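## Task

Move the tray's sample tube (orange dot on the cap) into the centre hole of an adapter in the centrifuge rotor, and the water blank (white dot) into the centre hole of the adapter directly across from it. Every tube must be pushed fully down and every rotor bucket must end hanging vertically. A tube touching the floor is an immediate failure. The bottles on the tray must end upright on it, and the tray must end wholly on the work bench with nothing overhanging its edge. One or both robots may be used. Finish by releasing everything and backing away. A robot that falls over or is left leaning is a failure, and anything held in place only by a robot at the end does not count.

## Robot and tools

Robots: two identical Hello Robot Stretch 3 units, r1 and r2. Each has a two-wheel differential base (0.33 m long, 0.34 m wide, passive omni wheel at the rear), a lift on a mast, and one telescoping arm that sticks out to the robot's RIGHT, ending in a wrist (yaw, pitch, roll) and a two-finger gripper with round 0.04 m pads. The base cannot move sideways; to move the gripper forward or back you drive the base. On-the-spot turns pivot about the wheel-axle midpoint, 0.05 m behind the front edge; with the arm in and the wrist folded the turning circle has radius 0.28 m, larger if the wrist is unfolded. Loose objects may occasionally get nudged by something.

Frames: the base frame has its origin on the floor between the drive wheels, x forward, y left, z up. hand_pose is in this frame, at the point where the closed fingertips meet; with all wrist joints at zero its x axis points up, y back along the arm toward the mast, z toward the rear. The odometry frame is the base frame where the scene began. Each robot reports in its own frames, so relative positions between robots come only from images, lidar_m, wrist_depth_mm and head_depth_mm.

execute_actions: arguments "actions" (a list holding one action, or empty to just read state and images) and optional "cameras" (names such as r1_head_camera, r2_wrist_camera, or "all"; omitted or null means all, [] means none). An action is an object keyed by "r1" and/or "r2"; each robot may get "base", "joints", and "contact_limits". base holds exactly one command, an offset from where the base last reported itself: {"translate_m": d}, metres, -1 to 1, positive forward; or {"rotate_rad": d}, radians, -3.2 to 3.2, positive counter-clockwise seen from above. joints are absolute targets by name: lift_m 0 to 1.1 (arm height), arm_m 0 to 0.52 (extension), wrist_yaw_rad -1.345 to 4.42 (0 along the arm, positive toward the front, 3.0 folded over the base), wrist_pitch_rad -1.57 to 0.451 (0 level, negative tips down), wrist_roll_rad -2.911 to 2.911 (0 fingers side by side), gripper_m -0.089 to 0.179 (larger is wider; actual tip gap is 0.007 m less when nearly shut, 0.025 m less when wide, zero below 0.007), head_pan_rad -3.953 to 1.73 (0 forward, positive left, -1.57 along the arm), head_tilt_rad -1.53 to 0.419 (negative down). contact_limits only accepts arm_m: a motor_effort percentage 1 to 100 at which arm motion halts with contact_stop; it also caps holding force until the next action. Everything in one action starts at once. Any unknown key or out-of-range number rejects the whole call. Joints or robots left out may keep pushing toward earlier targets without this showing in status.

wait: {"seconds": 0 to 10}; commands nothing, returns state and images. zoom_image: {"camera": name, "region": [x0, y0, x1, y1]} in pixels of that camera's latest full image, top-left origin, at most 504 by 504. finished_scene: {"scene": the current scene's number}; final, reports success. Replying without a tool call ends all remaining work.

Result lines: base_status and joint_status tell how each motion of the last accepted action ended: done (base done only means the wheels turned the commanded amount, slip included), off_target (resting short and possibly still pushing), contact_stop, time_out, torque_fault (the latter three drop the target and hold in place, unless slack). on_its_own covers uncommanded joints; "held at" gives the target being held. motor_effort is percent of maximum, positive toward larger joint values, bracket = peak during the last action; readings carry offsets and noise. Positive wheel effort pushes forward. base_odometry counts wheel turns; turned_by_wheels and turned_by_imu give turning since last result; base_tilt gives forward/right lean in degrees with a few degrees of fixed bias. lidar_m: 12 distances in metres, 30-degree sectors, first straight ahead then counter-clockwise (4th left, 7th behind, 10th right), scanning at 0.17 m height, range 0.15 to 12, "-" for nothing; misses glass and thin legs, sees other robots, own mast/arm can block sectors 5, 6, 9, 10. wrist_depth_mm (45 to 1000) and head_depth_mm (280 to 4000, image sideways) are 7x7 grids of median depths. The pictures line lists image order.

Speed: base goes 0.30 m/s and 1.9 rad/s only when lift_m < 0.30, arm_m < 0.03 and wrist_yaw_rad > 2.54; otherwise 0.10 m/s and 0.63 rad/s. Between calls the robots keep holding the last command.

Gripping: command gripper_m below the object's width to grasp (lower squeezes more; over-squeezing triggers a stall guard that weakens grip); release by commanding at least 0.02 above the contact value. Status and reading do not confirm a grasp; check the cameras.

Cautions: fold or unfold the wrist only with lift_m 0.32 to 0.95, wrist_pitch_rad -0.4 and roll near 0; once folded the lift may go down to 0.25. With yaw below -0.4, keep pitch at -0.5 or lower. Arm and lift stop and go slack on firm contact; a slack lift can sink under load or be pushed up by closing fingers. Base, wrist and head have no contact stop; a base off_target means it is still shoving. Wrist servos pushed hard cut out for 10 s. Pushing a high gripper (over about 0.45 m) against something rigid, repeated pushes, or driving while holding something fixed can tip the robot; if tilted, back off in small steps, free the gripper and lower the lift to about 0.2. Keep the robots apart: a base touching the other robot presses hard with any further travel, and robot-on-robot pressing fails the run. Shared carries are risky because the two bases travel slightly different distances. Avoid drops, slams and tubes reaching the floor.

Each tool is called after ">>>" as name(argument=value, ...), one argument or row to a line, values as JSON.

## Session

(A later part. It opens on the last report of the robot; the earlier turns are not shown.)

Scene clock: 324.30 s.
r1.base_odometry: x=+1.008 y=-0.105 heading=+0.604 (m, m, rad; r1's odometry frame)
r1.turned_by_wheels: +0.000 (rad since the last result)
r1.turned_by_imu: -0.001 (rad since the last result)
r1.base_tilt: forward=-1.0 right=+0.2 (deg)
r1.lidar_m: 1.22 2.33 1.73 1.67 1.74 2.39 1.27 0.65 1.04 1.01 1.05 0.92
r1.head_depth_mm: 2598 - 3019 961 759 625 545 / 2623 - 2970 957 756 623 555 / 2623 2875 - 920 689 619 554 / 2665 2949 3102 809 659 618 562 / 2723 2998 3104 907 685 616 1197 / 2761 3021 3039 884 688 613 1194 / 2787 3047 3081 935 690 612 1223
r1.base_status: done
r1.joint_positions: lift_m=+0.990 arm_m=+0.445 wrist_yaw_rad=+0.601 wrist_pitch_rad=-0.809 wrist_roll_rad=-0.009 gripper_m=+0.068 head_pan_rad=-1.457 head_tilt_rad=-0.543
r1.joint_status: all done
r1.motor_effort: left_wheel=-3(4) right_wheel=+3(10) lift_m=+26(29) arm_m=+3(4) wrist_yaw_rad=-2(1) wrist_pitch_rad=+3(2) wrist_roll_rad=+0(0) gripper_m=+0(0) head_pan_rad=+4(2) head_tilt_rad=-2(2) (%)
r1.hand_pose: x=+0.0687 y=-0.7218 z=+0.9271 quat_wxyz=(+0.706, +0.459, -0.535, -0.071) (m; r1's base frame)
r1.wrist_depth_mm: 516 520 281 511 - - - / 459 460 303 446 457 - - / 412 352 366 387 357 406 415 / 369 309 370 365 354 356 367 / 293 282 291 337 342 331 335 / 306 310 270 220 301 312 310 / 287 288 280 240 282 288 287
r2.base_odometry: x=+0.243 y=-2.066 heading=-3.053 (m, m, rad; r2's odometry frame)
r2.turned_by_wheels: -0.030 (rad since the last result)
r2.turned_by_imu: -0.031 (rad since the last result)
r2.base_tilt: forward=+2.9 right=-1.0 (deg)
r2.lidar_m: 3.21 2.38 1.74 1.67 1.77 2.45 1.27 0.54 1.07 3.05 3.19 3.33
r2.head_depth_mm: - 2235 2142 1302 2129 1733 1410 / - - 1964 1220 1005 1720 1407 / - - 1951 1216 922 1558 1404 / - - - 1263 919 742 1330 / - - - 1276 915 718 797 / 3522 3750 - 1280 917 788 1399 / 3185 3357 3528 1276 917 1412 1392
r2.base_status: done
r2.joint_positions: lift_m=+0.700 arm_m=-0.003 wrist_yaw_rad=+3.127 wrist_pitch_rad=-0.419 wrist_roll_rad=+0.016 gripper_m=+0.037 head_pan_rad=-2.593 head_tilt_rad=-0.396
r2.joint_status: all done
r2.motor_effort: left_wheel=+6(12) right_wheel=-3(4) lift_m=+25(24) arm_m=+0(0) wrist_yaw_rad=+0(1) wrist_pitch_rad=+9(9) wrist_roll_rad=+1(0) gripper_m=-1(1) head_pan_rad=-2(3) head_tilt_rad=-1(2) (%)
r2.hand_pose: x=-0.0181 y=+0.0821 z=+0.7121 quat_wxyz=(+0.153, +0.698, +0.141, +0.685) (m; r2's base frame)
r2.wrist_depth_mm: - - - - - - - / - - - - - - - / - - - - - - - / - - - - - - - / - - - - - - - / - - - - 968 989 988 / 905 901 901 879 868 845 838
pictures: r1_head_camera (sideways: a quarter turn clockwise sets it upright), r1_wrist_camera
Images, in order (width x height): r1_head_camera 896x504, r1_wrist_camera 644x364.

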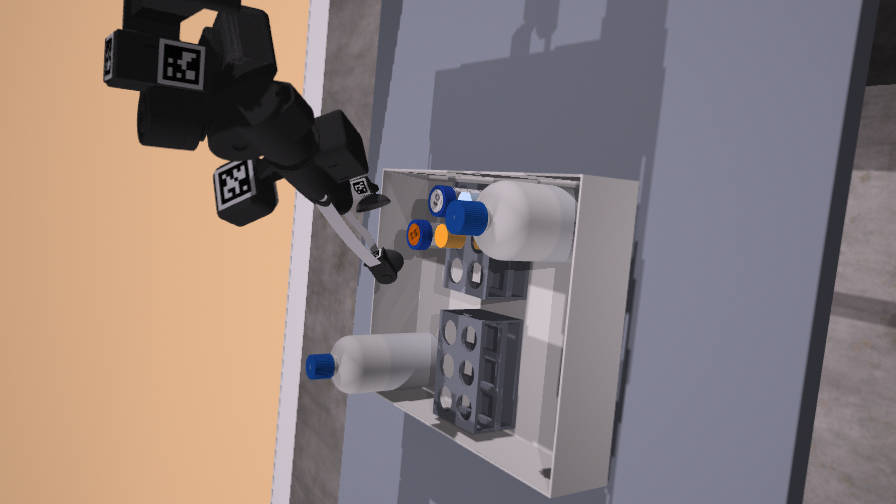

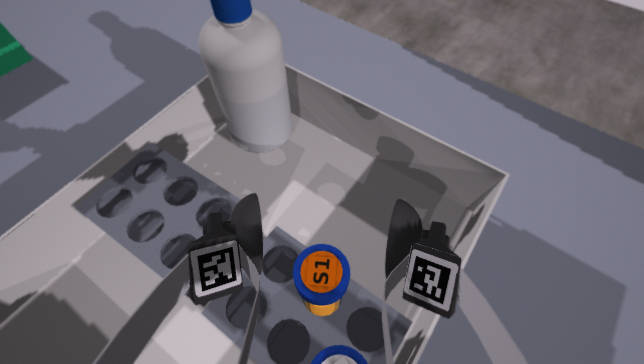

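>>> execute_actions(
  actions=[
    {"r1": {"joints": {"lift_m": 0.944, "arm_m": 0.4435}}, "r2": {"base": {"translate_m": -0.08}, "joints": {"lift_m": 0.8}}},
  ],
  cameras=["r1_head_camera", "r1_wrist_camera"],
)

>>> zoom_image(
  camera="r1_wrist_camera",
  region=[200, 170, 450, 364],
)

Scene clock: 348.47 s.
r1.base_odometry: x=+1.008 y=-0.105 heading=+0.604 (m, m, rad; r1's odometry frame)
r1.turned_by_wheels: +0.000 (rad since the last result)
r1.turned_by_imu: -0.001 (rad since the last result)
r1.base_tilt: forward=-1.1 right=+0.2 (deg)
r1.lidar_m: 1.14 2.34 1.73 1.67 1.73 2.38 1.26 0.65 1.04 1.01 1.05 0.92
r1.head_depth_mm: 2605 2760 2887 969 760 626 544 / 2611 2809 - 958 756 623 554 / 2636 2866 - 884 689 621 555 / 2689 2931 3096 793 657 618 563 / 2703 2980 3081 908 683 616 1199 / 2764 3055 3082 884 689 615 1194 / 2778 3057 3043 933 692 612 1216
r1.base_status: not commanded
r1.joint_positions: lift_m=+0.944 arm_m=+0.444 wrist_yaw_rad=+0.601 wrist_pitch_rad=-0.809 wrist_roll_rad=-0.009 gripper_m=+0.068 head_pan_rad=-1.457 head_tilt_rad=-0.543
r1.joint_status: all done
r1.motor_effort: left_wheel=-3(3) right_wheel=+3(3) lift_m=+27(30) arm_m=-4(4) wrist_yaw_rad=-1(0) wrist_pitch_rad=+3(3) wrist_roll_rad=+0(0) gripper_m=+0(1) head_pan_rad=+4(2) head_tilt_rad=-2(2) (%)
r1.hand_pose: x=+0.0687 y=-0.7204 z=+0.8811 quat_wxyz=(+0.706, +0.459, -0.535, -0.071) (m; r1's base frame)
r1.wrist_depth_mm: 446 444 255 439 436 - - / 395 317 305 328 380 390 - / 344 284 341 346 316 285 347 / 256 252 279 311 315 301 315 / 281 233 233 162 291 284 288 / 265 264 213 203 219 265 266 / 248 245 232 194 214 248 248
r2.base_odometry: x=+0.323 y=-2.059 heading=-3.053 (m, m, rad; r2's odometry frame)
r2.turned_by_wheels: +0.000 (rad since the last result)
r2.turned_by_imu: -0.001 (rad since the last result)
r2.base_tilt: forward=+3.1 right=-1.1 (deg)
r2.lidar_m: 3.30 2.38 1.74 1.67 1.77 2.45 1.19 0.48 0.49 3.06 3.17 3.41
r2.head_depth_mm: - 2219 2082 1303 2108 1719 1407 / - 2114 1677 1223 1006 1720 1410 / - - - 1159 922 1563 1409 / - - - 1212 919 743 1372 / - - - 1253 918 716 636 / 3512 3718 - 1274 907 714 1297 / 3198 3371 3580 1275 883 712 1394
r2.base_status: done
r2.joint_positions: lift_m=+0.800 arm_m=-0.003 wrist_yaw_rad=+3.127 wrist_pitch_rad=-0.419 wrist_roll_rad=+0.016 gripper_m=+0.037 head_pan_rad=-2.593 head_tilt_rad=-0.396
r2.joint_status: all done
r2.motor_effort: left_wheel=+6(9) right_wheel=-3(6) lift_m=+24(29) arm_m=-1(0) wrist_yaw_rad=+0(1) wrist_pitch_rad=+9(9) wrist_roll_rad=+1(1) gripper_m=+2(0) head_pan_rad=-2(2) head_tilt_rad=-2(2) (%)
r2.hand_pose: x=-0.0181 y=+0.0821 z=+0.8121 quat_wxyz=(+0.153, +0.698, +0.141, +0.685) (m; r2's base frame)
r2.wrist_depth_mm: - - - - - - - / - - - - - - - / - - - - - - - / - - - - - - - / - - - - - - - / - - - - - - - / - - - 990 983 952 944
pictures: r1_head_camera (sideways: a quarter turn clockwise sets it upright), r1_wrist_camera
Images, in order (width x height): r1_head_camera 896x504, r1_wrist_camera 644x364.

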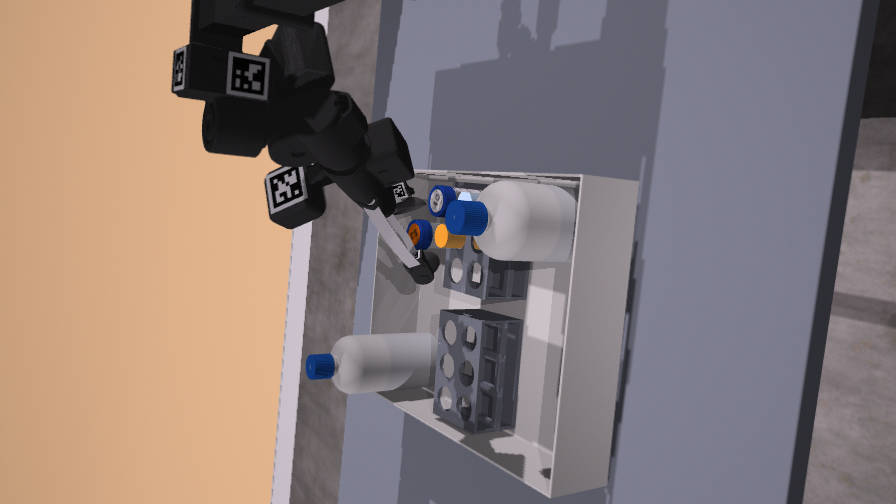

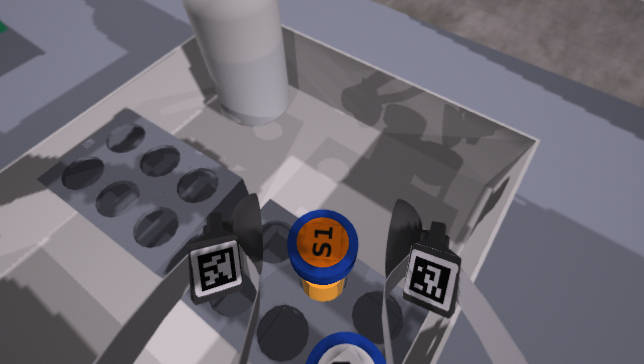

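Region (200, 170, 450, 364) of r1_wrist_camera's 644x364 image, scaled by 2.016; it fills the top 391 rows of this view, and the rest is white.

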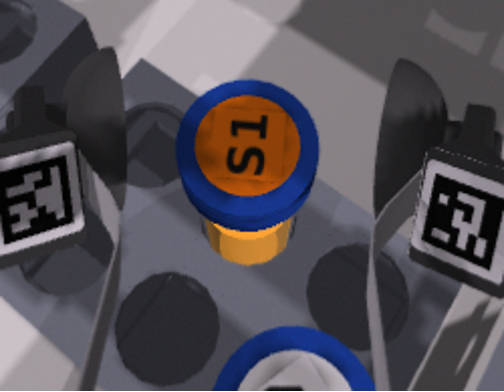

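>>> execute_actions(
  actions=[
    {"r1": {"joints": {"lift_m": 0.941, "gripper_m": -0.01}}, "r2": {"joints": {"lift_m": 0.86, "gripper_m": 0.068}}},
  ],
  cameras=["r1_wrist_camera"],
)

>>> execute_actions(
  actions=[
    {"r1": {"joints": {"lift_m": 1.03}}, "r2": {"joints": {"lift_m": 0.94}}},
  ],
  cameras=["r1_wrist_camera", "r1_head_camera", "r2_head_camera"],
)

Scene clock: 362.37 s.
r1.base_odometry: x=+1.008 y=-0.105 heading=+0.604 (m, m, rad; r1's odometry frame)
r1.turned_by_wheels: +0.000 (rad since the last result)
r1.turned_by_imu: -0.001 (rad since the last result)
r1.base_tilt: forward=-1.1 right=+0.3 (deg)
r1.lidar_m: 1.14 2.33 1.73 1.67 1.73 2.38 1.27 0.65 1.04 1.01 1.05 0.92
r1.head_depth_mm: 2585 2741 2892 966 759 624 544 / 2582 2812 - 956 754 625 553 / 2656 2853 - 854 690 621 553 / 2668 2927 3144 807 660 618 562 / 2720 2994 3163 910 686 617 1193 / 2723 3036 3061 884 692 614 1202 / 2795 3064 3100 937 689 614 1217
r1.base_status: not commanded
r1.joint_positions: lift_m=+0.941 arm_m=+0.444 wrist_yaw_rad=+0.601 wrist_pitch_rad=-0.810 wrist_roll_rad=-0.009 gripper_m=-0.009 head_pan_rad=-1.457 head_tilt_rad=-0.543
r1.joint_status: all done
r1.motor_effort: left_wheel=-3(3) right_wheel=+3(3) lift_m=+26(25) arm_m=-4(4) wrist_yaw_rad=-1(2) wrist_pitch_rad=+3(3) wrist_roll_rad=+0(0) gripper_m=-25(100) head_pan_rad=+2(2) head_tilt_rad=-2(2) (%)
r1.hand_pose: x=+0.0686 y=-0.7202 z=+0.8779 quat_wxyz=(+0.706, +0.459, -0.535, -0.072) (m; r1's base frame)
r1.wrist_depth_mm: 434 434 256 433 432 - - / 387 314 304 331 374 382 - / 304 280 337 342 314 277 342 / 256 246 277 311 310 303 313 / 281 230 241 155 288 280 285 / 262 259 245 198 249 259 262 / 244 244 223 190 196 246 245
r2.base_odometry: x=+0.323 y=-2.059 heading=-3.053 (m, m, rad; r2's odometry frame)
r2.turned_by_wheels: +0.000 (rad since the last result)
r2.turned_by_imu: -0.001 (rad since the last result)
r2.base_tilt: forward=+3.0 right=-1.0 (deg)
r2.lidar_m: 3.29 2.38 1.73 1.67 1.77 2.45 1.19 0.48 0.49 3.04 3.21 3.43
r2.head_depth_mm: - 2230 2102 1295 2106 1726 1407 / - 2124 1669 1219 1011 1714 1408 / - - 1948 1160 922 1571 1398 / - - - 1212 923 742 1372 / - - - 1251 921 717 636 / 3513 3692 - 1284 905 714 702 / 3186 3358 3544 1264 887 714 1402
r2.base_status: not commanded
r2.joint_positions: lift_m=+0.860 arm_m=-0.003 wrist_yaw_rad=+3.127 wrist_pitch_rad=-0.419 wrist_roll_rad=+0.016 gripper_m=+0.068 head_pan_rad=-2.593 head_tilt_rad=-0.396
r2.joint_status: all done
r2.motor_effort: left_wheel=+5(6) right_wheel=-3(2) lift_m=+25(25) arm_m=+0(1) wrist_yaw_rad=+1(0) wrist_pitch_rad=+9(9) wrist_roll_rad=+1(0) gripper_m=+1(79) head_pan_rad=-2(3) head_tilt_rad=-2(2) (%)
r2.hand_pose: x=-0.0181 y=+0.0821 z=+0.8721 quat_wxyz=(+0.153, +0.698, +0.141, +0.685) (m; r2's base frame)
r2.wrist_depth_mm: - - - - - - - / - - - - - - - / - - - - - - - / - - - - - - - / - - - - - - - / - - - - - - - / - - - - - - -
pictures: r1_wrist_camera
Images, in order (width x height): r1_wrist_camera 644x364.

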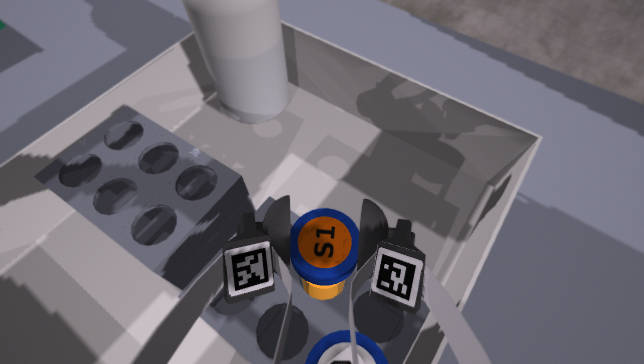

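Scene clock: 364.00 s.
r1.base_odometry: x=+1.008 y=-0.105 heading=+0.604 (m, m, rad; r1's odometry frame)
r1.turned_by_wheels: +0.000 (rad since the last result)
r1.turned_by_imu: +0.000 (rad since the last result)
r1.base_tilt: forward=-1.1 right=+0.2 (deg)
r1.lidar_m: 1.14 2.34 1.73 1.67 1.74 2.39 1.27 0.65 1.04 1.01 1.05 0.91
r1.head_depth_mm: 2529 2926 2999 963 758 627 544 / 2587 - 3067 959 755 624 554 / 2674 2846 2870 918 688 621 553 / 2703 2974 3119 808 661 618 562 / 2691 2973 3095 907 686 617 1193 / 2747 3016 3115 880 689 614 1196 / 2792 3064 3091 934 691 611 1215
r1.base_status: not commanded
r1.joint_positions: lift_m=+1.030 arm_m=+0.444 wrist_yaw_rad=+0.601 wrist_pitch_rad=-0.811 wrist_roll_rad=-0.009 gripper_m=-0.005 head_pan_rad=-1.457 head_tilt_rad=-0.543
r1.joint_status: all done
r1.motor_effort: left_wheel=-3(3) right_wheel=+3(2) lift_m=+48(50) arm_m=-4(4) wrist_yaw_rad=-2(2) wrist_pitch_rad=+3(3) wrist_roll_rad=+0(0) gripper_m=-23(26) head_pan_rad=+2(3) head_tilt_rad=-2(2) (%)
r1.hand_pose: x=+0.0684 y=-0.7200 z=+0.9659 quat_wxyz=(+0.706, +0.459, -0.534, -0.072) (m; r1's base frame)
r1.wrist_depth_mm: 573 575 561 - - - - / 499 511 316 512 517 - - / 458 456 381 416 456 452 - / 419 351 403 413 381 412 415 / 377 335 325 155 378 373 378 / 324 347 327 214 337 345 348 / 318 326 313 276 311 324 324
r2.base_odometry: x=+0.323 y=-2.059 heading=-3.053 (m, m, rad; r2's odometry frame)
r2.turned_by_wheels: +0.000 (rad since the last result)
r2.turned_by_imu: +0.000 (rad since the last result)
r2.base_tilt: forward=+3.0 right=-1.1 (deg)
r2.lidar_m: 3.30 2.37 1.74 1.67 1.76 2.45 1.19 0.48 0.49 3.06 3.19 3.41
r2.head_depth_mm: - 2217 2081 1292 2113 1731 1409 / - 2083 2124 1222 1004 1724 1407 / - - 1952 1156 925 1559 1440 / - - - 1212 921 739 1448 / - - - 1246 919 739 - / 3480 3706 - 1282 910 763 - / 3210 3373 3531 1274 889 759 -
r2.base_status: not commanded
r2.joint_positions: lift_m=+0.940 arm_m=-0.003 wrist_yaw_rad=+3.127 wrist_pitch_rad=-0.419 wrist_roll_rad=+0.016 gripper_m=+0.068 head_pan_rad=-2.593 head_tilt_rad=-0.396
r2.joint_status: all done
r2.motor_effort: left_wheel=+6(5) right_wheel=-3(3) lift_m=+25(22) arm_m=-1(0) wrist_yaw_rad=+0(1) wrist_pitch_rad=+9(9) wrist_roll_rad=+1(1) gripper_m=+1(0) head_pan_rad=-3(3) head_tilt_rad=-1(1) (%)
r2.hand_pose: x=-0.0181 y=+0.0821 z=+0.9521 quat_wxyz=(+0.153, +0.698, +0.141, +0.685) (m; r2's base frame)
r2.wrist_depth_mm: - - - - - - - / - - - - - - - / - - - - - - - / - - - - - - - / - - - - - - - / - - - - - - - / - - - - - - -
pictures: r1_head_camera (sideways: a quarter turn clockwise sets it upright), r1_wrist_camera, r2_head_camera (sideways: a quarter turn clockwise sets it upright)
Images, in order (width x height): r1_head_camera 896x504, r1_wrist_camera 644x364, r2_head_camera 896x504.

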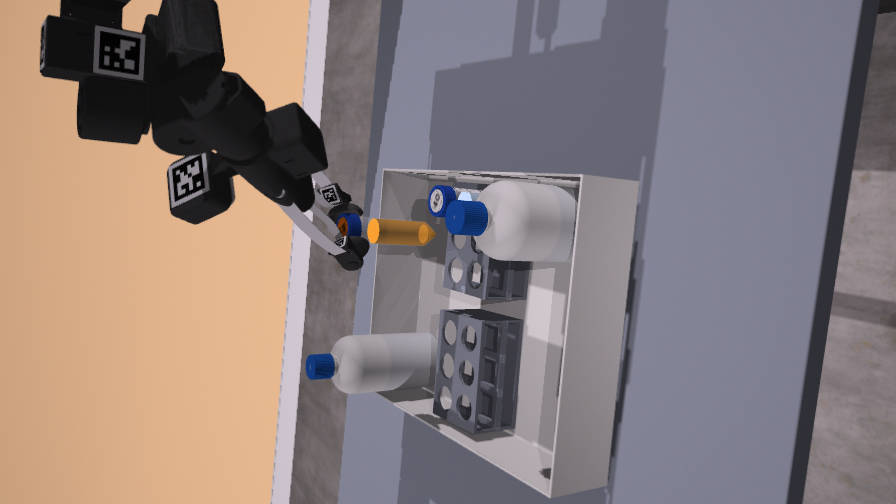

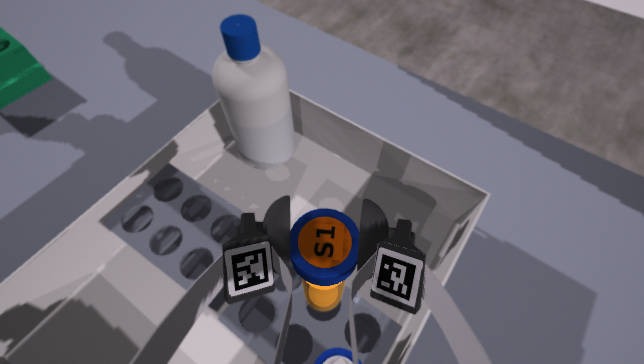

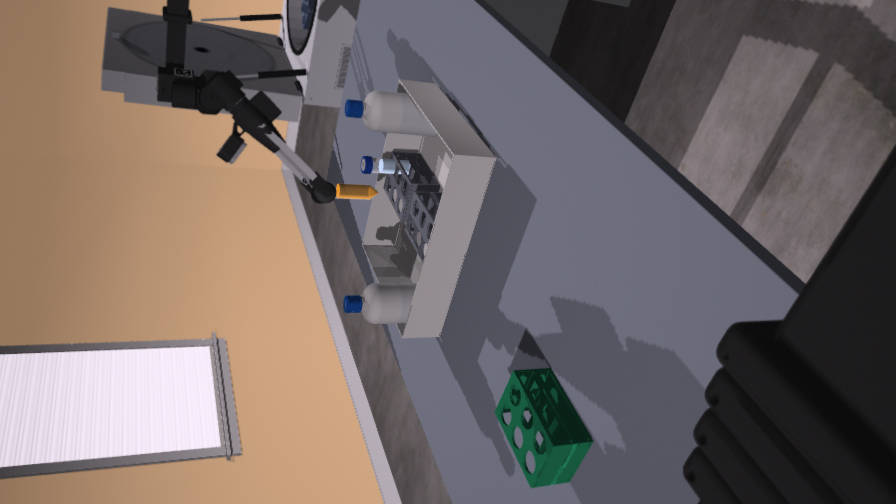

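>>> execute_actions(
  actions=[
    {"r1": {"base": {"translate_m": -0.55}, "joints": {"lift_m": 1.08, "wrist_yaw_rad": 0.0, "head_pan_rad": -2.1, "head_tilt_rad": -0.5}}, "r2": {"base": {"translate_m": -0.55}, "joints": {"wrist_yaw_rad": -0.3, "head_pan_rad": -2.2, "head_tilt_rad": -0.5}}},
  ],
  cameras=["r1_wrist_camera", "r1_head_camera", "r2_head_camera", "r2_nav_camera"],
)

Scene clock: 388.27 s.
r1.base_odometry: x=+0.555 y=-0.417 heading=+0.603 (m, m, rad; r1's odometry frame)
r1.turned_by_wheels: +0.000 (rad since the last result)
r1.turned_by_imu: -0.001 (rad since the last result)
r1.base_tilt: forward=-1.1 right=+0.2 (deg)
r1.lidar_m: 1.15 2.36 1.73 1.68 1.74 2.39 3.66 0.46 0.37 0.35 1.04 1.43
r1.head_depth_mm: - - - 1043 724 738 871 / - - - 1030 722 681 773 / - - 1111 1033 718 659 725 / - - 1073 1015 762 809 753 / - 940 1011 946 948 883 799 / - 901 979 2201 1077 991 1212 / - 2850 3041 2377 1784 1442 536
r1.base_status: done
r1.joint_positions: lift_m=+1.080 arm_m=+0.444 wrist_yaw_rad=+0.003 wrist_pitch_rad=-0.811 wrist_roll_rad=-0.009 gripper_m=-0.005 head_pan_rad=-2.093 head_tilt_rad=-0.507
r1.joint_status: all done
r1.motor_effort: left_wheel=-3(6) right_wheel=+3(6) lift_m=+48(54) arm_m=-4(4) wrist_yaw_rad=-2(3) wrist_pitch_rad=+3(3) wrist_roll_rad=+0(0) gripper_m=-24(23) head_pan_rad=-3(27) head_tilt_rad=+3(6) (%)
r1.hand_pose: x=-0.0211 y=-0.7477 z=+1.0159 quat_wxyz=(+0.653, +0.281, -0.646, -0.277) (m; r1's base frame)
r1.wrist_depth_mm: - - - - - - - / - - - - - - 341 / 517 522 520 519 - - 360 / 473 475 469 475 - - 401 / 436 435 436 155 656 503 384 / 398 396 392 214 618 501 357 / 371 369 370 371 615 459 337
r2.base_odometry: x=+0.871 y=-2.010 heading=-3.053 (m, m, rad; r2's odometry frame)
r2.turned_by_wheels: +0.000 (rad since the last result)
r2.turned_by_imu: -0.005 (rad since the last result)
r2.base_tilt: forward=+2.9 right=-1.0 (deg)
r2.lidar_m: 3.86 2.40 1.74 1.71 1.77 2.44 1.20 1.27 1.01 0.98 0.37 3.98
r2.head_depth_mm: 3652 - 1539 842 806 698 - / 3411 3785 3634 966 780 - - / 3191 3508 3638 953 769 - - / 3022 3335 3393 969 812 - - / 2848 3087 3287 942 818 - - / 2717 2977 3153 1047 816 - - / 2605 2800 3001 1050 803 - -
r2.base_status: done
r2.joint_positions: lift_m=+0.940 arm_m=-0.003 wrist_yaw_rad=-0.297 wrist_pitch_rad=-0.419 wrist_roll_rad=+0.016 gripper_m=+0.068 head_pan_rad=-2.207 head_tilt_rad=-0.494
r2.joint_status: all done
r2.motor_effort: left_wheel=+6(9) right_wheel=-2(5) lift_m=+25(25) arm_m=+0(0) wrist_yaw_rad=-1(2) wrist_pitch_rad=+9(9) wrist_roll_rad=+1(1) gripper_m=+0(1) head_pan_rad=+2(19) head_tilt_rad=-3(15) (%)
r2.hand_pose: x=-0.0872 y=-0.3565 z=+0.9521 quat_wxyz=(+0.657, +0.041, -0.711, -0.248) (m; r2's base frame)
r2.wrist_depth_mm: - - - - - - - / - - - - 751 789 919 / - 783 730 703 648 583 601 / - 561 498 549 534 483 451 / - 459 472 444 459 435 430 / 401 383 - 376 361 366 364 / 336 331 326 326 320 318 315
pictures: r1_head_camera (sideways: a quarter turn clockwise sets it upright), r1_wrist_camera, r2_head_camera (sideways: a quarter turn clockwise sets it upright), r2_nav_camera (sideways: a quarter turn counterclockwise sets it upright)
Images, in order (width x height): r1_head_camera 896x504, r1_wrist_camera 644x364, r2_head_camera 896x504, r2_nav_camera 672x504.

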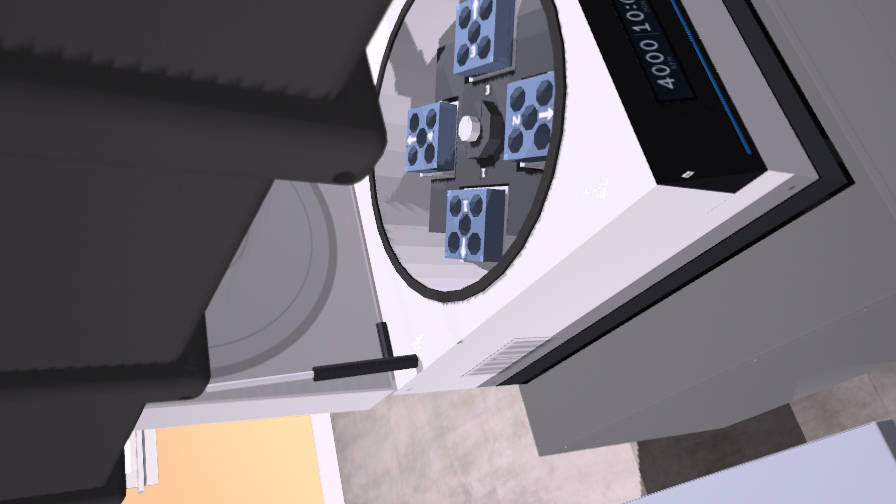

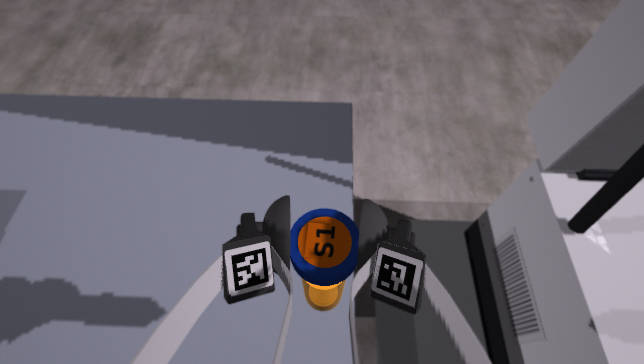

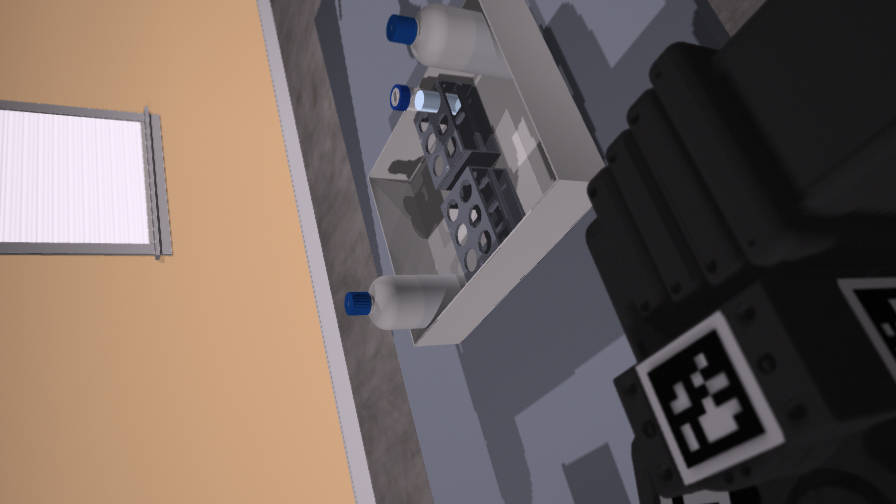

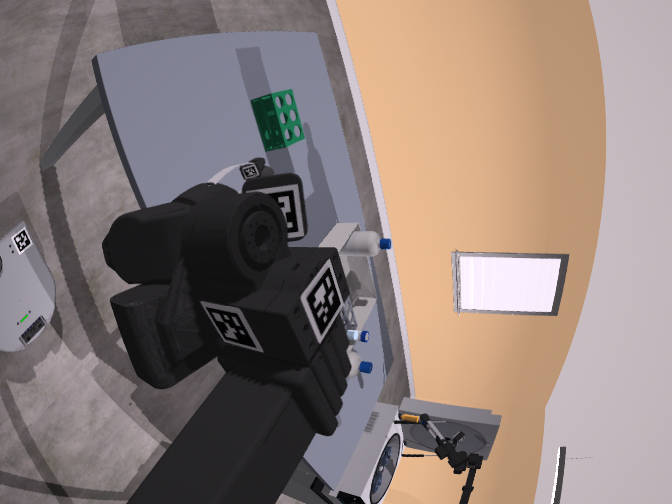

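>>> execute_actions(
  actions=[
    {"r1": {"base": {"translate_m": -0.63}, "joints": {"lift_m": 1.02, "arm_m": 0.246, "head_pan_rad": -1.57, "head_tilt_rad": -0.7}}, "r2": {"base": {"translate_m": -0.59}, "joints": {"lift_m": 1.07, "wrist_pitch_rad": -0.8, "arm_m": 0.33, "head_pan_rad": -1.65, "head_tilt_rad": -0.6}}},
  ],
  cameras=["r1_wrist_camera", "r1_head_camera", "r2_head_camera", "r2_wrist_camera"],
)

Scene clock: 428.63 s.
r1.base_odometry: x=+0.036 y=-0.775 heading=+0.603 (m, m, rad; r1's odometry frame)
r1.turned_by_wheels: +0.000 (rad since the last result)
r1.turned_by_imu: -0.002 (rad since the last result)
r1.base_tilt: forward=-1.1 right=+0.2 (deg)
r1.lidar_m: 1.20 2.37 1.74 1.68 1.74 2.39 3.04 3.15 0.34 0.32 0.33 0.46
r1.head_depth_mm: - 2887 2391 1860 615 743 745 / - - 901 733 598 611 746 / - - 901 827 596 610 753 / 786 898 910 764 594 612 754 / 788 890 949 777 593 613 757 / 788 893 921 797 591 615 760 / 790 893 885 823 590 614 763
r1.base_status: done
r1.joint_positions: lift_m=+1.020 arm_m=+0.246 wrist_yaw_rad=+0.002 wrist_pitch_rad=-0.812 wrist_roll_rad=-0.009 gripper_m=-0.005 head_pan_rad=-1.577 head_tilt_rad=-0.691
r1.joint_status: all done
r1.motor_effort: left_wheel=-3(7) right_wheel=+3(4) lift_m=+27(46) arm_m=-4(4) wrist_yaw_rad=-2(3) wrist_pitch_rad=+3(3) wrist_roll_rad=+0(0) gripper_m=-23(23) head_pan_rad=+3(26) head_tilt_rad=-2(11) (%)
r1.hand_pose: x=-0.0212 y=-0.5501 z=+0.9566 quat_wxyz=(+0.653, +0.281, -0.646, -0.277) (m; r1's base frame)
r1.wrist_depth_mm: - 466 460 460 463 - - / 663 446 467 454 435 - - / 400 442 459 446 403 - - / 373 412 412 419 410 - - / 372 390 380 155 366 - - / 367 354 355 213 333 303 - / 335 318 324 330 360 280 -
r2.base_odometry: x=+1.458 y=-1.958 heading=-3.053 (m, m, rad; r2's odometry frame)
r2.turned_by_wheels: +0.000 (rad since the last result)
r2.turned_by_imu: -0.004 (rad since the last result)
r2.base_tilt: forward=+2.8 right=-0.9 (deg)
r2.lidar_m: 4.42 2.38 1.78 1.71 1.77 2.45 1.11 0.71 1.01 0.97 1.01 0.82
r2.head_depth_mm: 2672 2875 2872 896 718 598 533 / 2641 2891 2846 896 717 597 534 / - - 2725 768 619 598 535 / - - 2746 800 647 597 533 / 2618 2823 2877 865 712 598 534 / 2595 2832 2883 828 714 598 534 / 2568 2812 2849 898 698 597 533
r2.base_status: done
r2.joint_positions: lift_m=+1.070 arm_m=+0.330 wrist_yaw_rad=-0.298 wrist_pitch_rad=-0.810 wrist_roll_rad=+0.016 gripper_m=+0.068 head_pan_rad=-1.657 head_tilt_rad=-0.593
r2.joint_status: all done
r2.motor_effort: left_wheel=+6(7) right_wheel=-2(4) lift_m=+24(26) arm_m=+4(3) wrist_yaw_rad=-1(2) wrist_pitch_rad=+5(8) wrist_roll_rad=+1(1) gripper_m=+0(0) head_pan_rad=+2(24) head_tilt_rad=-3(13) (%)
r2.hand_pose: x=-0.0684 y=-0.6267 z=+1.0062 quat_wxyz=(+0.596, +0.176, -0.688, -0.374) (m; r2's base frame)
r2.wrist_depth_mm: - - - - - - - / - - - 594 592 587 570 / - 548 544 533 530 518 511 / 310 428 463 477 481 468 462 / 434 386 447 433 437 425 421 / 391 405 - 330 387 391 385 / 353 326 351 355 363 362 358
pictures: r1_head_camera (sideways: a quarter turn clockwise sets it upright), r1_wrist_camera, r2_head_camera (sideways: a quarter turn clockwise sets it upright), r2_wrist_camera
Images, in order (width x height): r1_head_camera 896x504, r1_wrist_camera 644x364, r2_head_camera 896x504, r2_wrist_camera 644x364.

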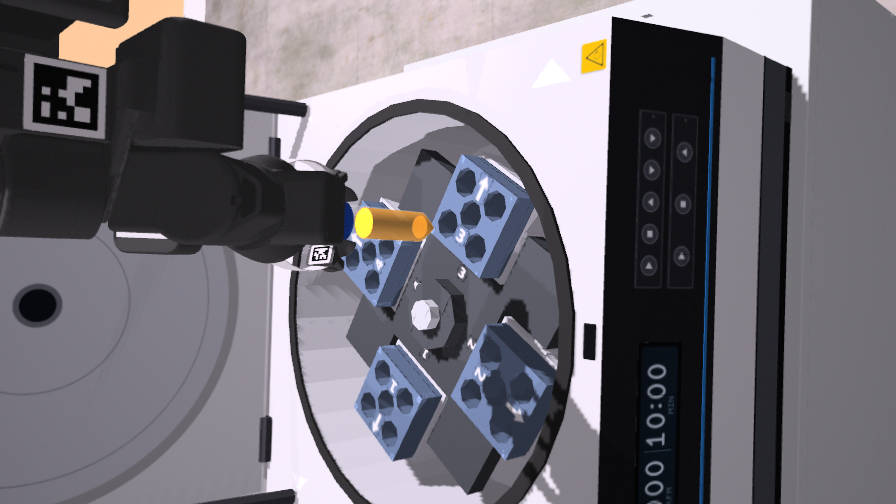

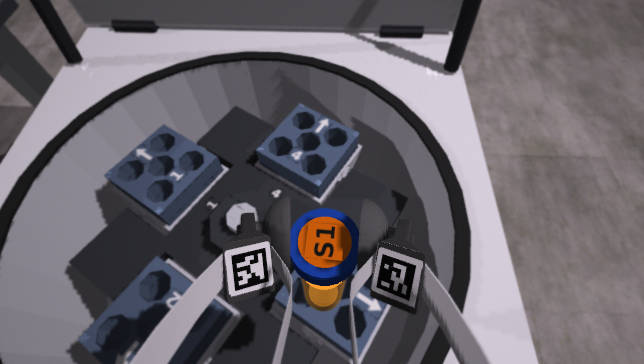

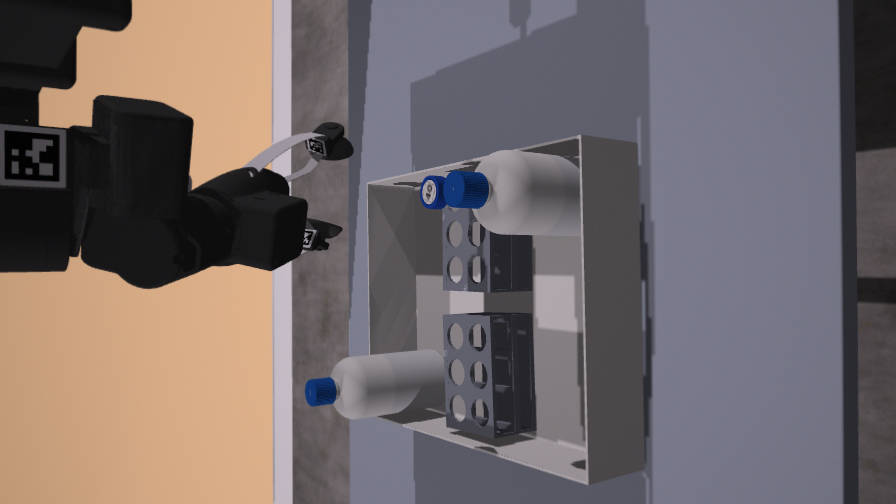

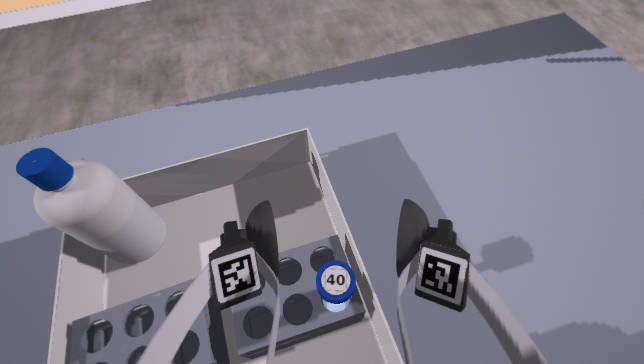

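>>> zoom_image(
  camera="r1_head_camera",
  region=[330, 140, 560, 300],
)

>>> zoom_image(
  camera="r1_wrist_camera",
  region=[70, 90, 430, 364],
)

>>> zoom_image(
  camera="r2_wrist_camera",
  region=[200, 170, 480, 364],
)

Region (330, 140, 560, 300) of r1_head_camera's 896x504 image, scaled by 2.191, with more detail than that image has; it fills the top 351 rows of this view, and the rest is white.

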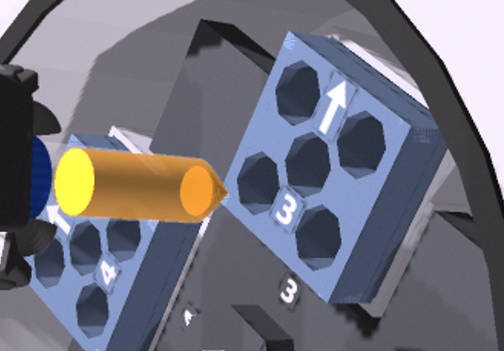

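Region (70, 90, 430, 364) of r1_wrist_camera's 644x364 image, scaled by 1.400; it fills the top 384 rows of this view, and the rest is white.

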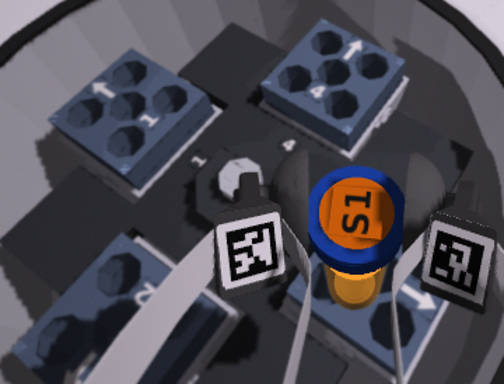

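Region (200, 170, 480, 364) of r2_wrist_camera's 644x364 image, scaled by 1.800; it fills the top 349 rows of this view, and the rest is white.

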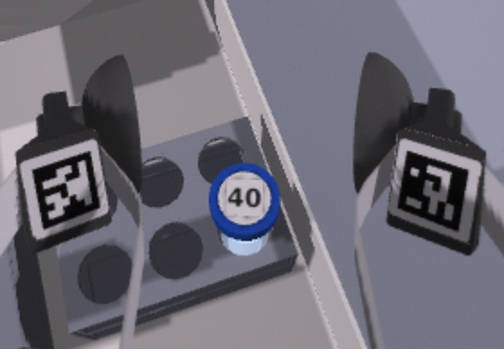

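>>> execute_actions(
  actions=[],
)

Scene clock: 461.07 s.
r1.base_odometry: x=+0.036 y=-0.775 heading=+0.603 (m, m, rad; r1's odometry frame)
r1.turned_by_wheels: +0.000 (rad since the last result)
r1.turned_by_imu: -0.001 (rad since the last result)
r1.base_tilt: forward=-1.1 right=+0.2 (deg)
r1.lidar_m: 1.20 2.36 1.74 1.67 1.74 2.39 3.03 3.15 0.33 0.32 0.33 0.46
r1.head_depth_mm: - 2887 2354 1866 614 743 745 / - - 903 731 597 611 746 / - - 901 827 596 611 753 / 787 901 913 764 594 615 755 / 789 892 947 774 592 612 758 / 788 890 924 797 589 613 763 / 791 895 889 826 588 615 766
r1.base_status: done
r1.joint_positions: lift_m=+1.020 arm_m=+0.246 wrist_yaw_rad=+0.002 wrist_pitch_rad=-0.812 wrist_roll_rad=-0.009 gripper_m=-0.005 head_pan_rad=-1.577 head_tilt_rad=-0.691
r1.joint_status: all done
r1.motor_effort: left_wheel=-2(7) right_wheel=+3(4) lift_m=+27(46) arm_m=-4(4) wrist_yaw_rad=-3(3) wrist_pitch_rad=+4(3) wrist_roll_rad=+0(0) gripper_m=-23(23) head_pan_rad=+3(26) head_tilt_rad=-3(11) (%)
r1.hand_pose: x=-0.0212 y=-0.5501 z=+0.9566 quat_wxyz=(+0.653, +0.281, -0.646, -0.277) (m; r1's base frame)
r1.wrist_depth_mm: - 466 463 466 463 - - / 674 440 467 448 431 - - / 396 441 470 451 404 - - / 376 411 423 418 409 - - / 374 389 375 155 369 - - / 365 355 354 214 331 301 - / 334 318 329 331 357 278 -
r2.base_odometry: x=+1.458 y=-1.958 heading=-3.053 (m, m, rad; r2's odometry frame)
r2.turned_by_wheels: +0.000 (rad since the last result)
r2.turned_by_imu: +0.000 (rad since the last result)
r2.base_tilt: forward=+3.0 right=-1.1 (deg)
r2.lidar_m: 4.42 2.38 1.77 1.71 1.77 2.44 1.11 0.71 1.01 0.97 1.01 0.81
r2.head_depth_mm: 2669 2871 2884 899 720 597 534 / 2653 2878 2896 897 720 598 534 / - - 2743 766 619 598 534 / - - 2729 798 644 599 536 / 2579 2815 2846 864 714 598 535 / 2582 2830 2829 825 711 597 535 / 2579 2852 2877 896 699 597 533
r2.base_status: done
r2.joint_positions: lift_m=+1.070 arm_m=+0.330 wrist_yaw_rad=-0.298 wrist_pitch_rad=-0.810 wrist_roll_rad=+0.016 gripper_m=+0.068 head_pan_rad=-1.657 head_tilt_rad=-0.593
r2.joint_status: all done
r2.motor_effort: left_wheel=+6(7) right_wheel=-2(4) lift_m=+25(26) arm_m=+4(3) wrist_yaw_rad=-1(2) wrist_pitch_rad=+5(8) wrist_roll_rad=+1(1) gripper_m=+0(0) head_pan_rad=+2(24) head_tilt_rad=-3(13) (%)
r2.hand_pose: x=-0.0684 y=-0.6267 z=+1.0062 quat_wxyz=(+0.596, +0.176, -0.688, -0.374) (m; r2's base frame)
r2.wrist_depth_mm: - - - - - - - / - - - 607 595 582 575 / - 552 543 535 527 519 511 / 308 427 463 477 474 465 461 / 435 390 448 433 439 427 421 / 391 404 - 332 390 393 386 / 352 327 352 354 358 358 357
pictures: r1_head_camera (sideways: a quarter turn clockwise sets it upright), r1_nav_camera (sideways: a quarter turn counterclockwise sets it upright), r1_wrist_camera, r2_head_camera (sideways: a quarter turn clockwise sets it upright), r2_nav_camera (sideways: a quarter turn counterclockwise sets it upright), r2_wrist_camera
Images, in order (width x height): r1_head_camera 896x504, r1_nav_camera 672x504, r1_wrist_camera 644x364, r2_head_camera 896x504, r2_nav_camera 672x504, r2_wrist_camera 644x364.

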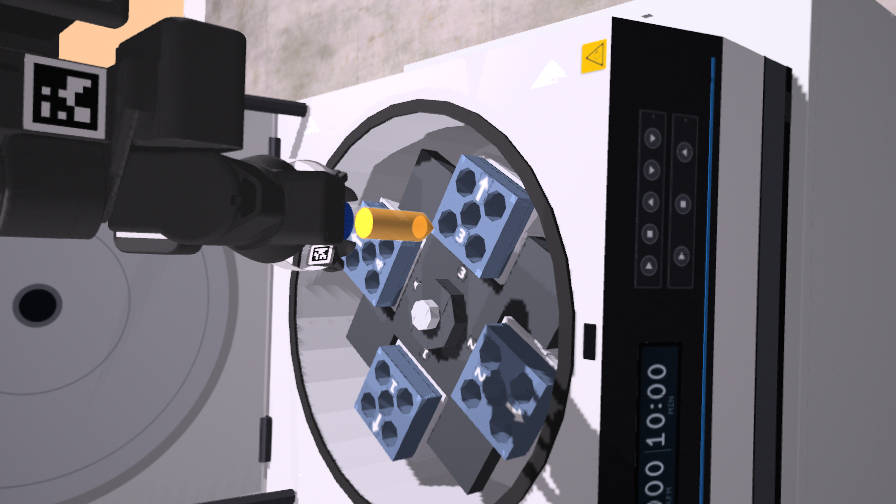

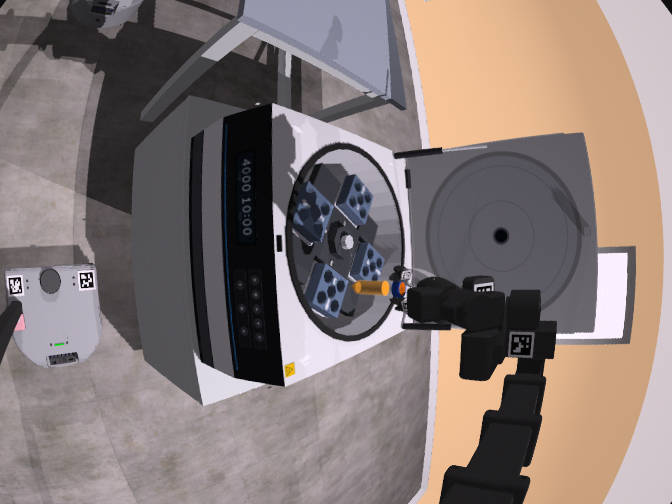

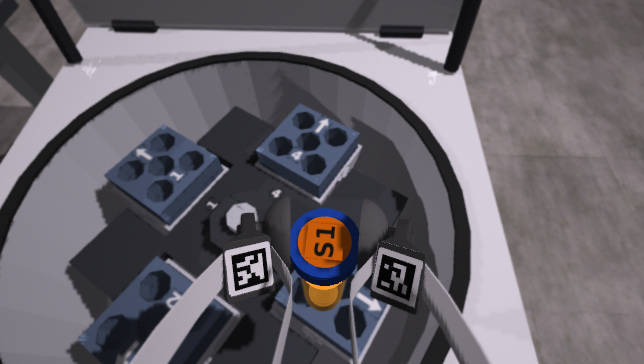

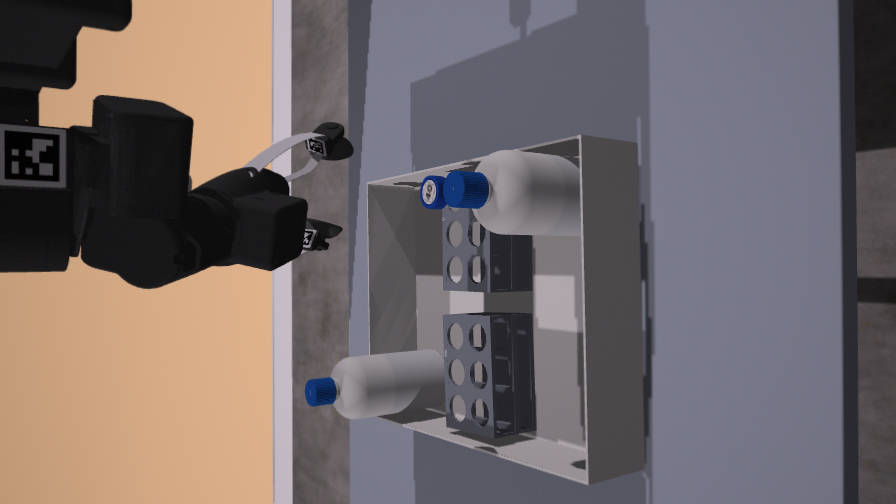

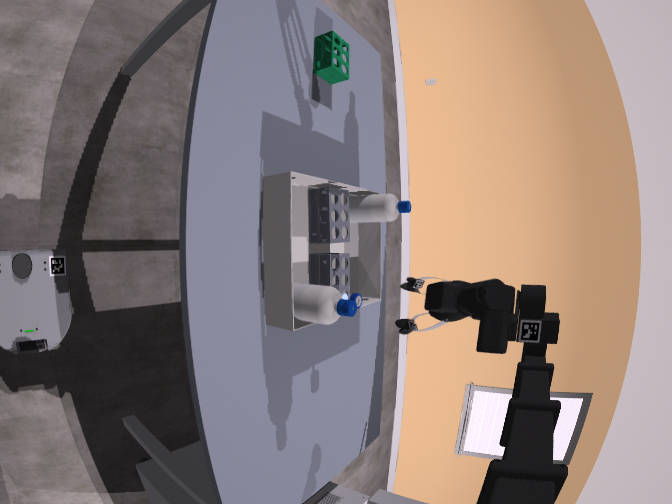

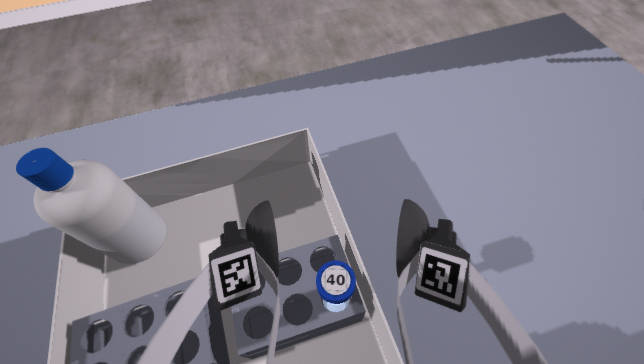

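>>> zoom_image(
  camera="r1_wrist_camera",
  region=[200, 164, 460, 364],
)

>>> zoom_image(
  camera="r1_head_camera",
  region=[320, 130, 580, 330],
)

Region (200, 164, 460, 364) of r1_wrist_camera's 644x364 image, scaled by 1.938; it fills the top 388 rows of this view, and the rest is white.

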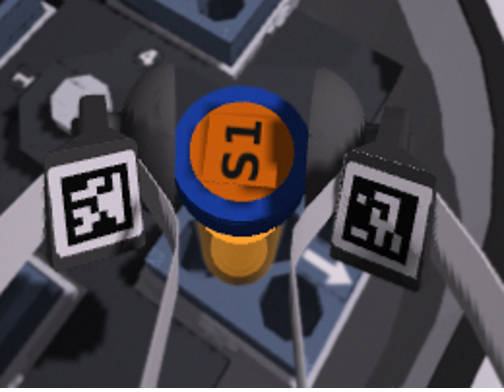

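Region (320, 130, 580, 330) of r1_head_camera's 896x504 image, scaled by 1.938, with more detail than that image has; it fills the top 388 rows of this view, and the rest is white.

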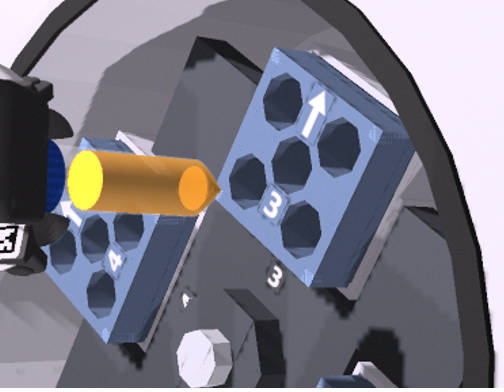

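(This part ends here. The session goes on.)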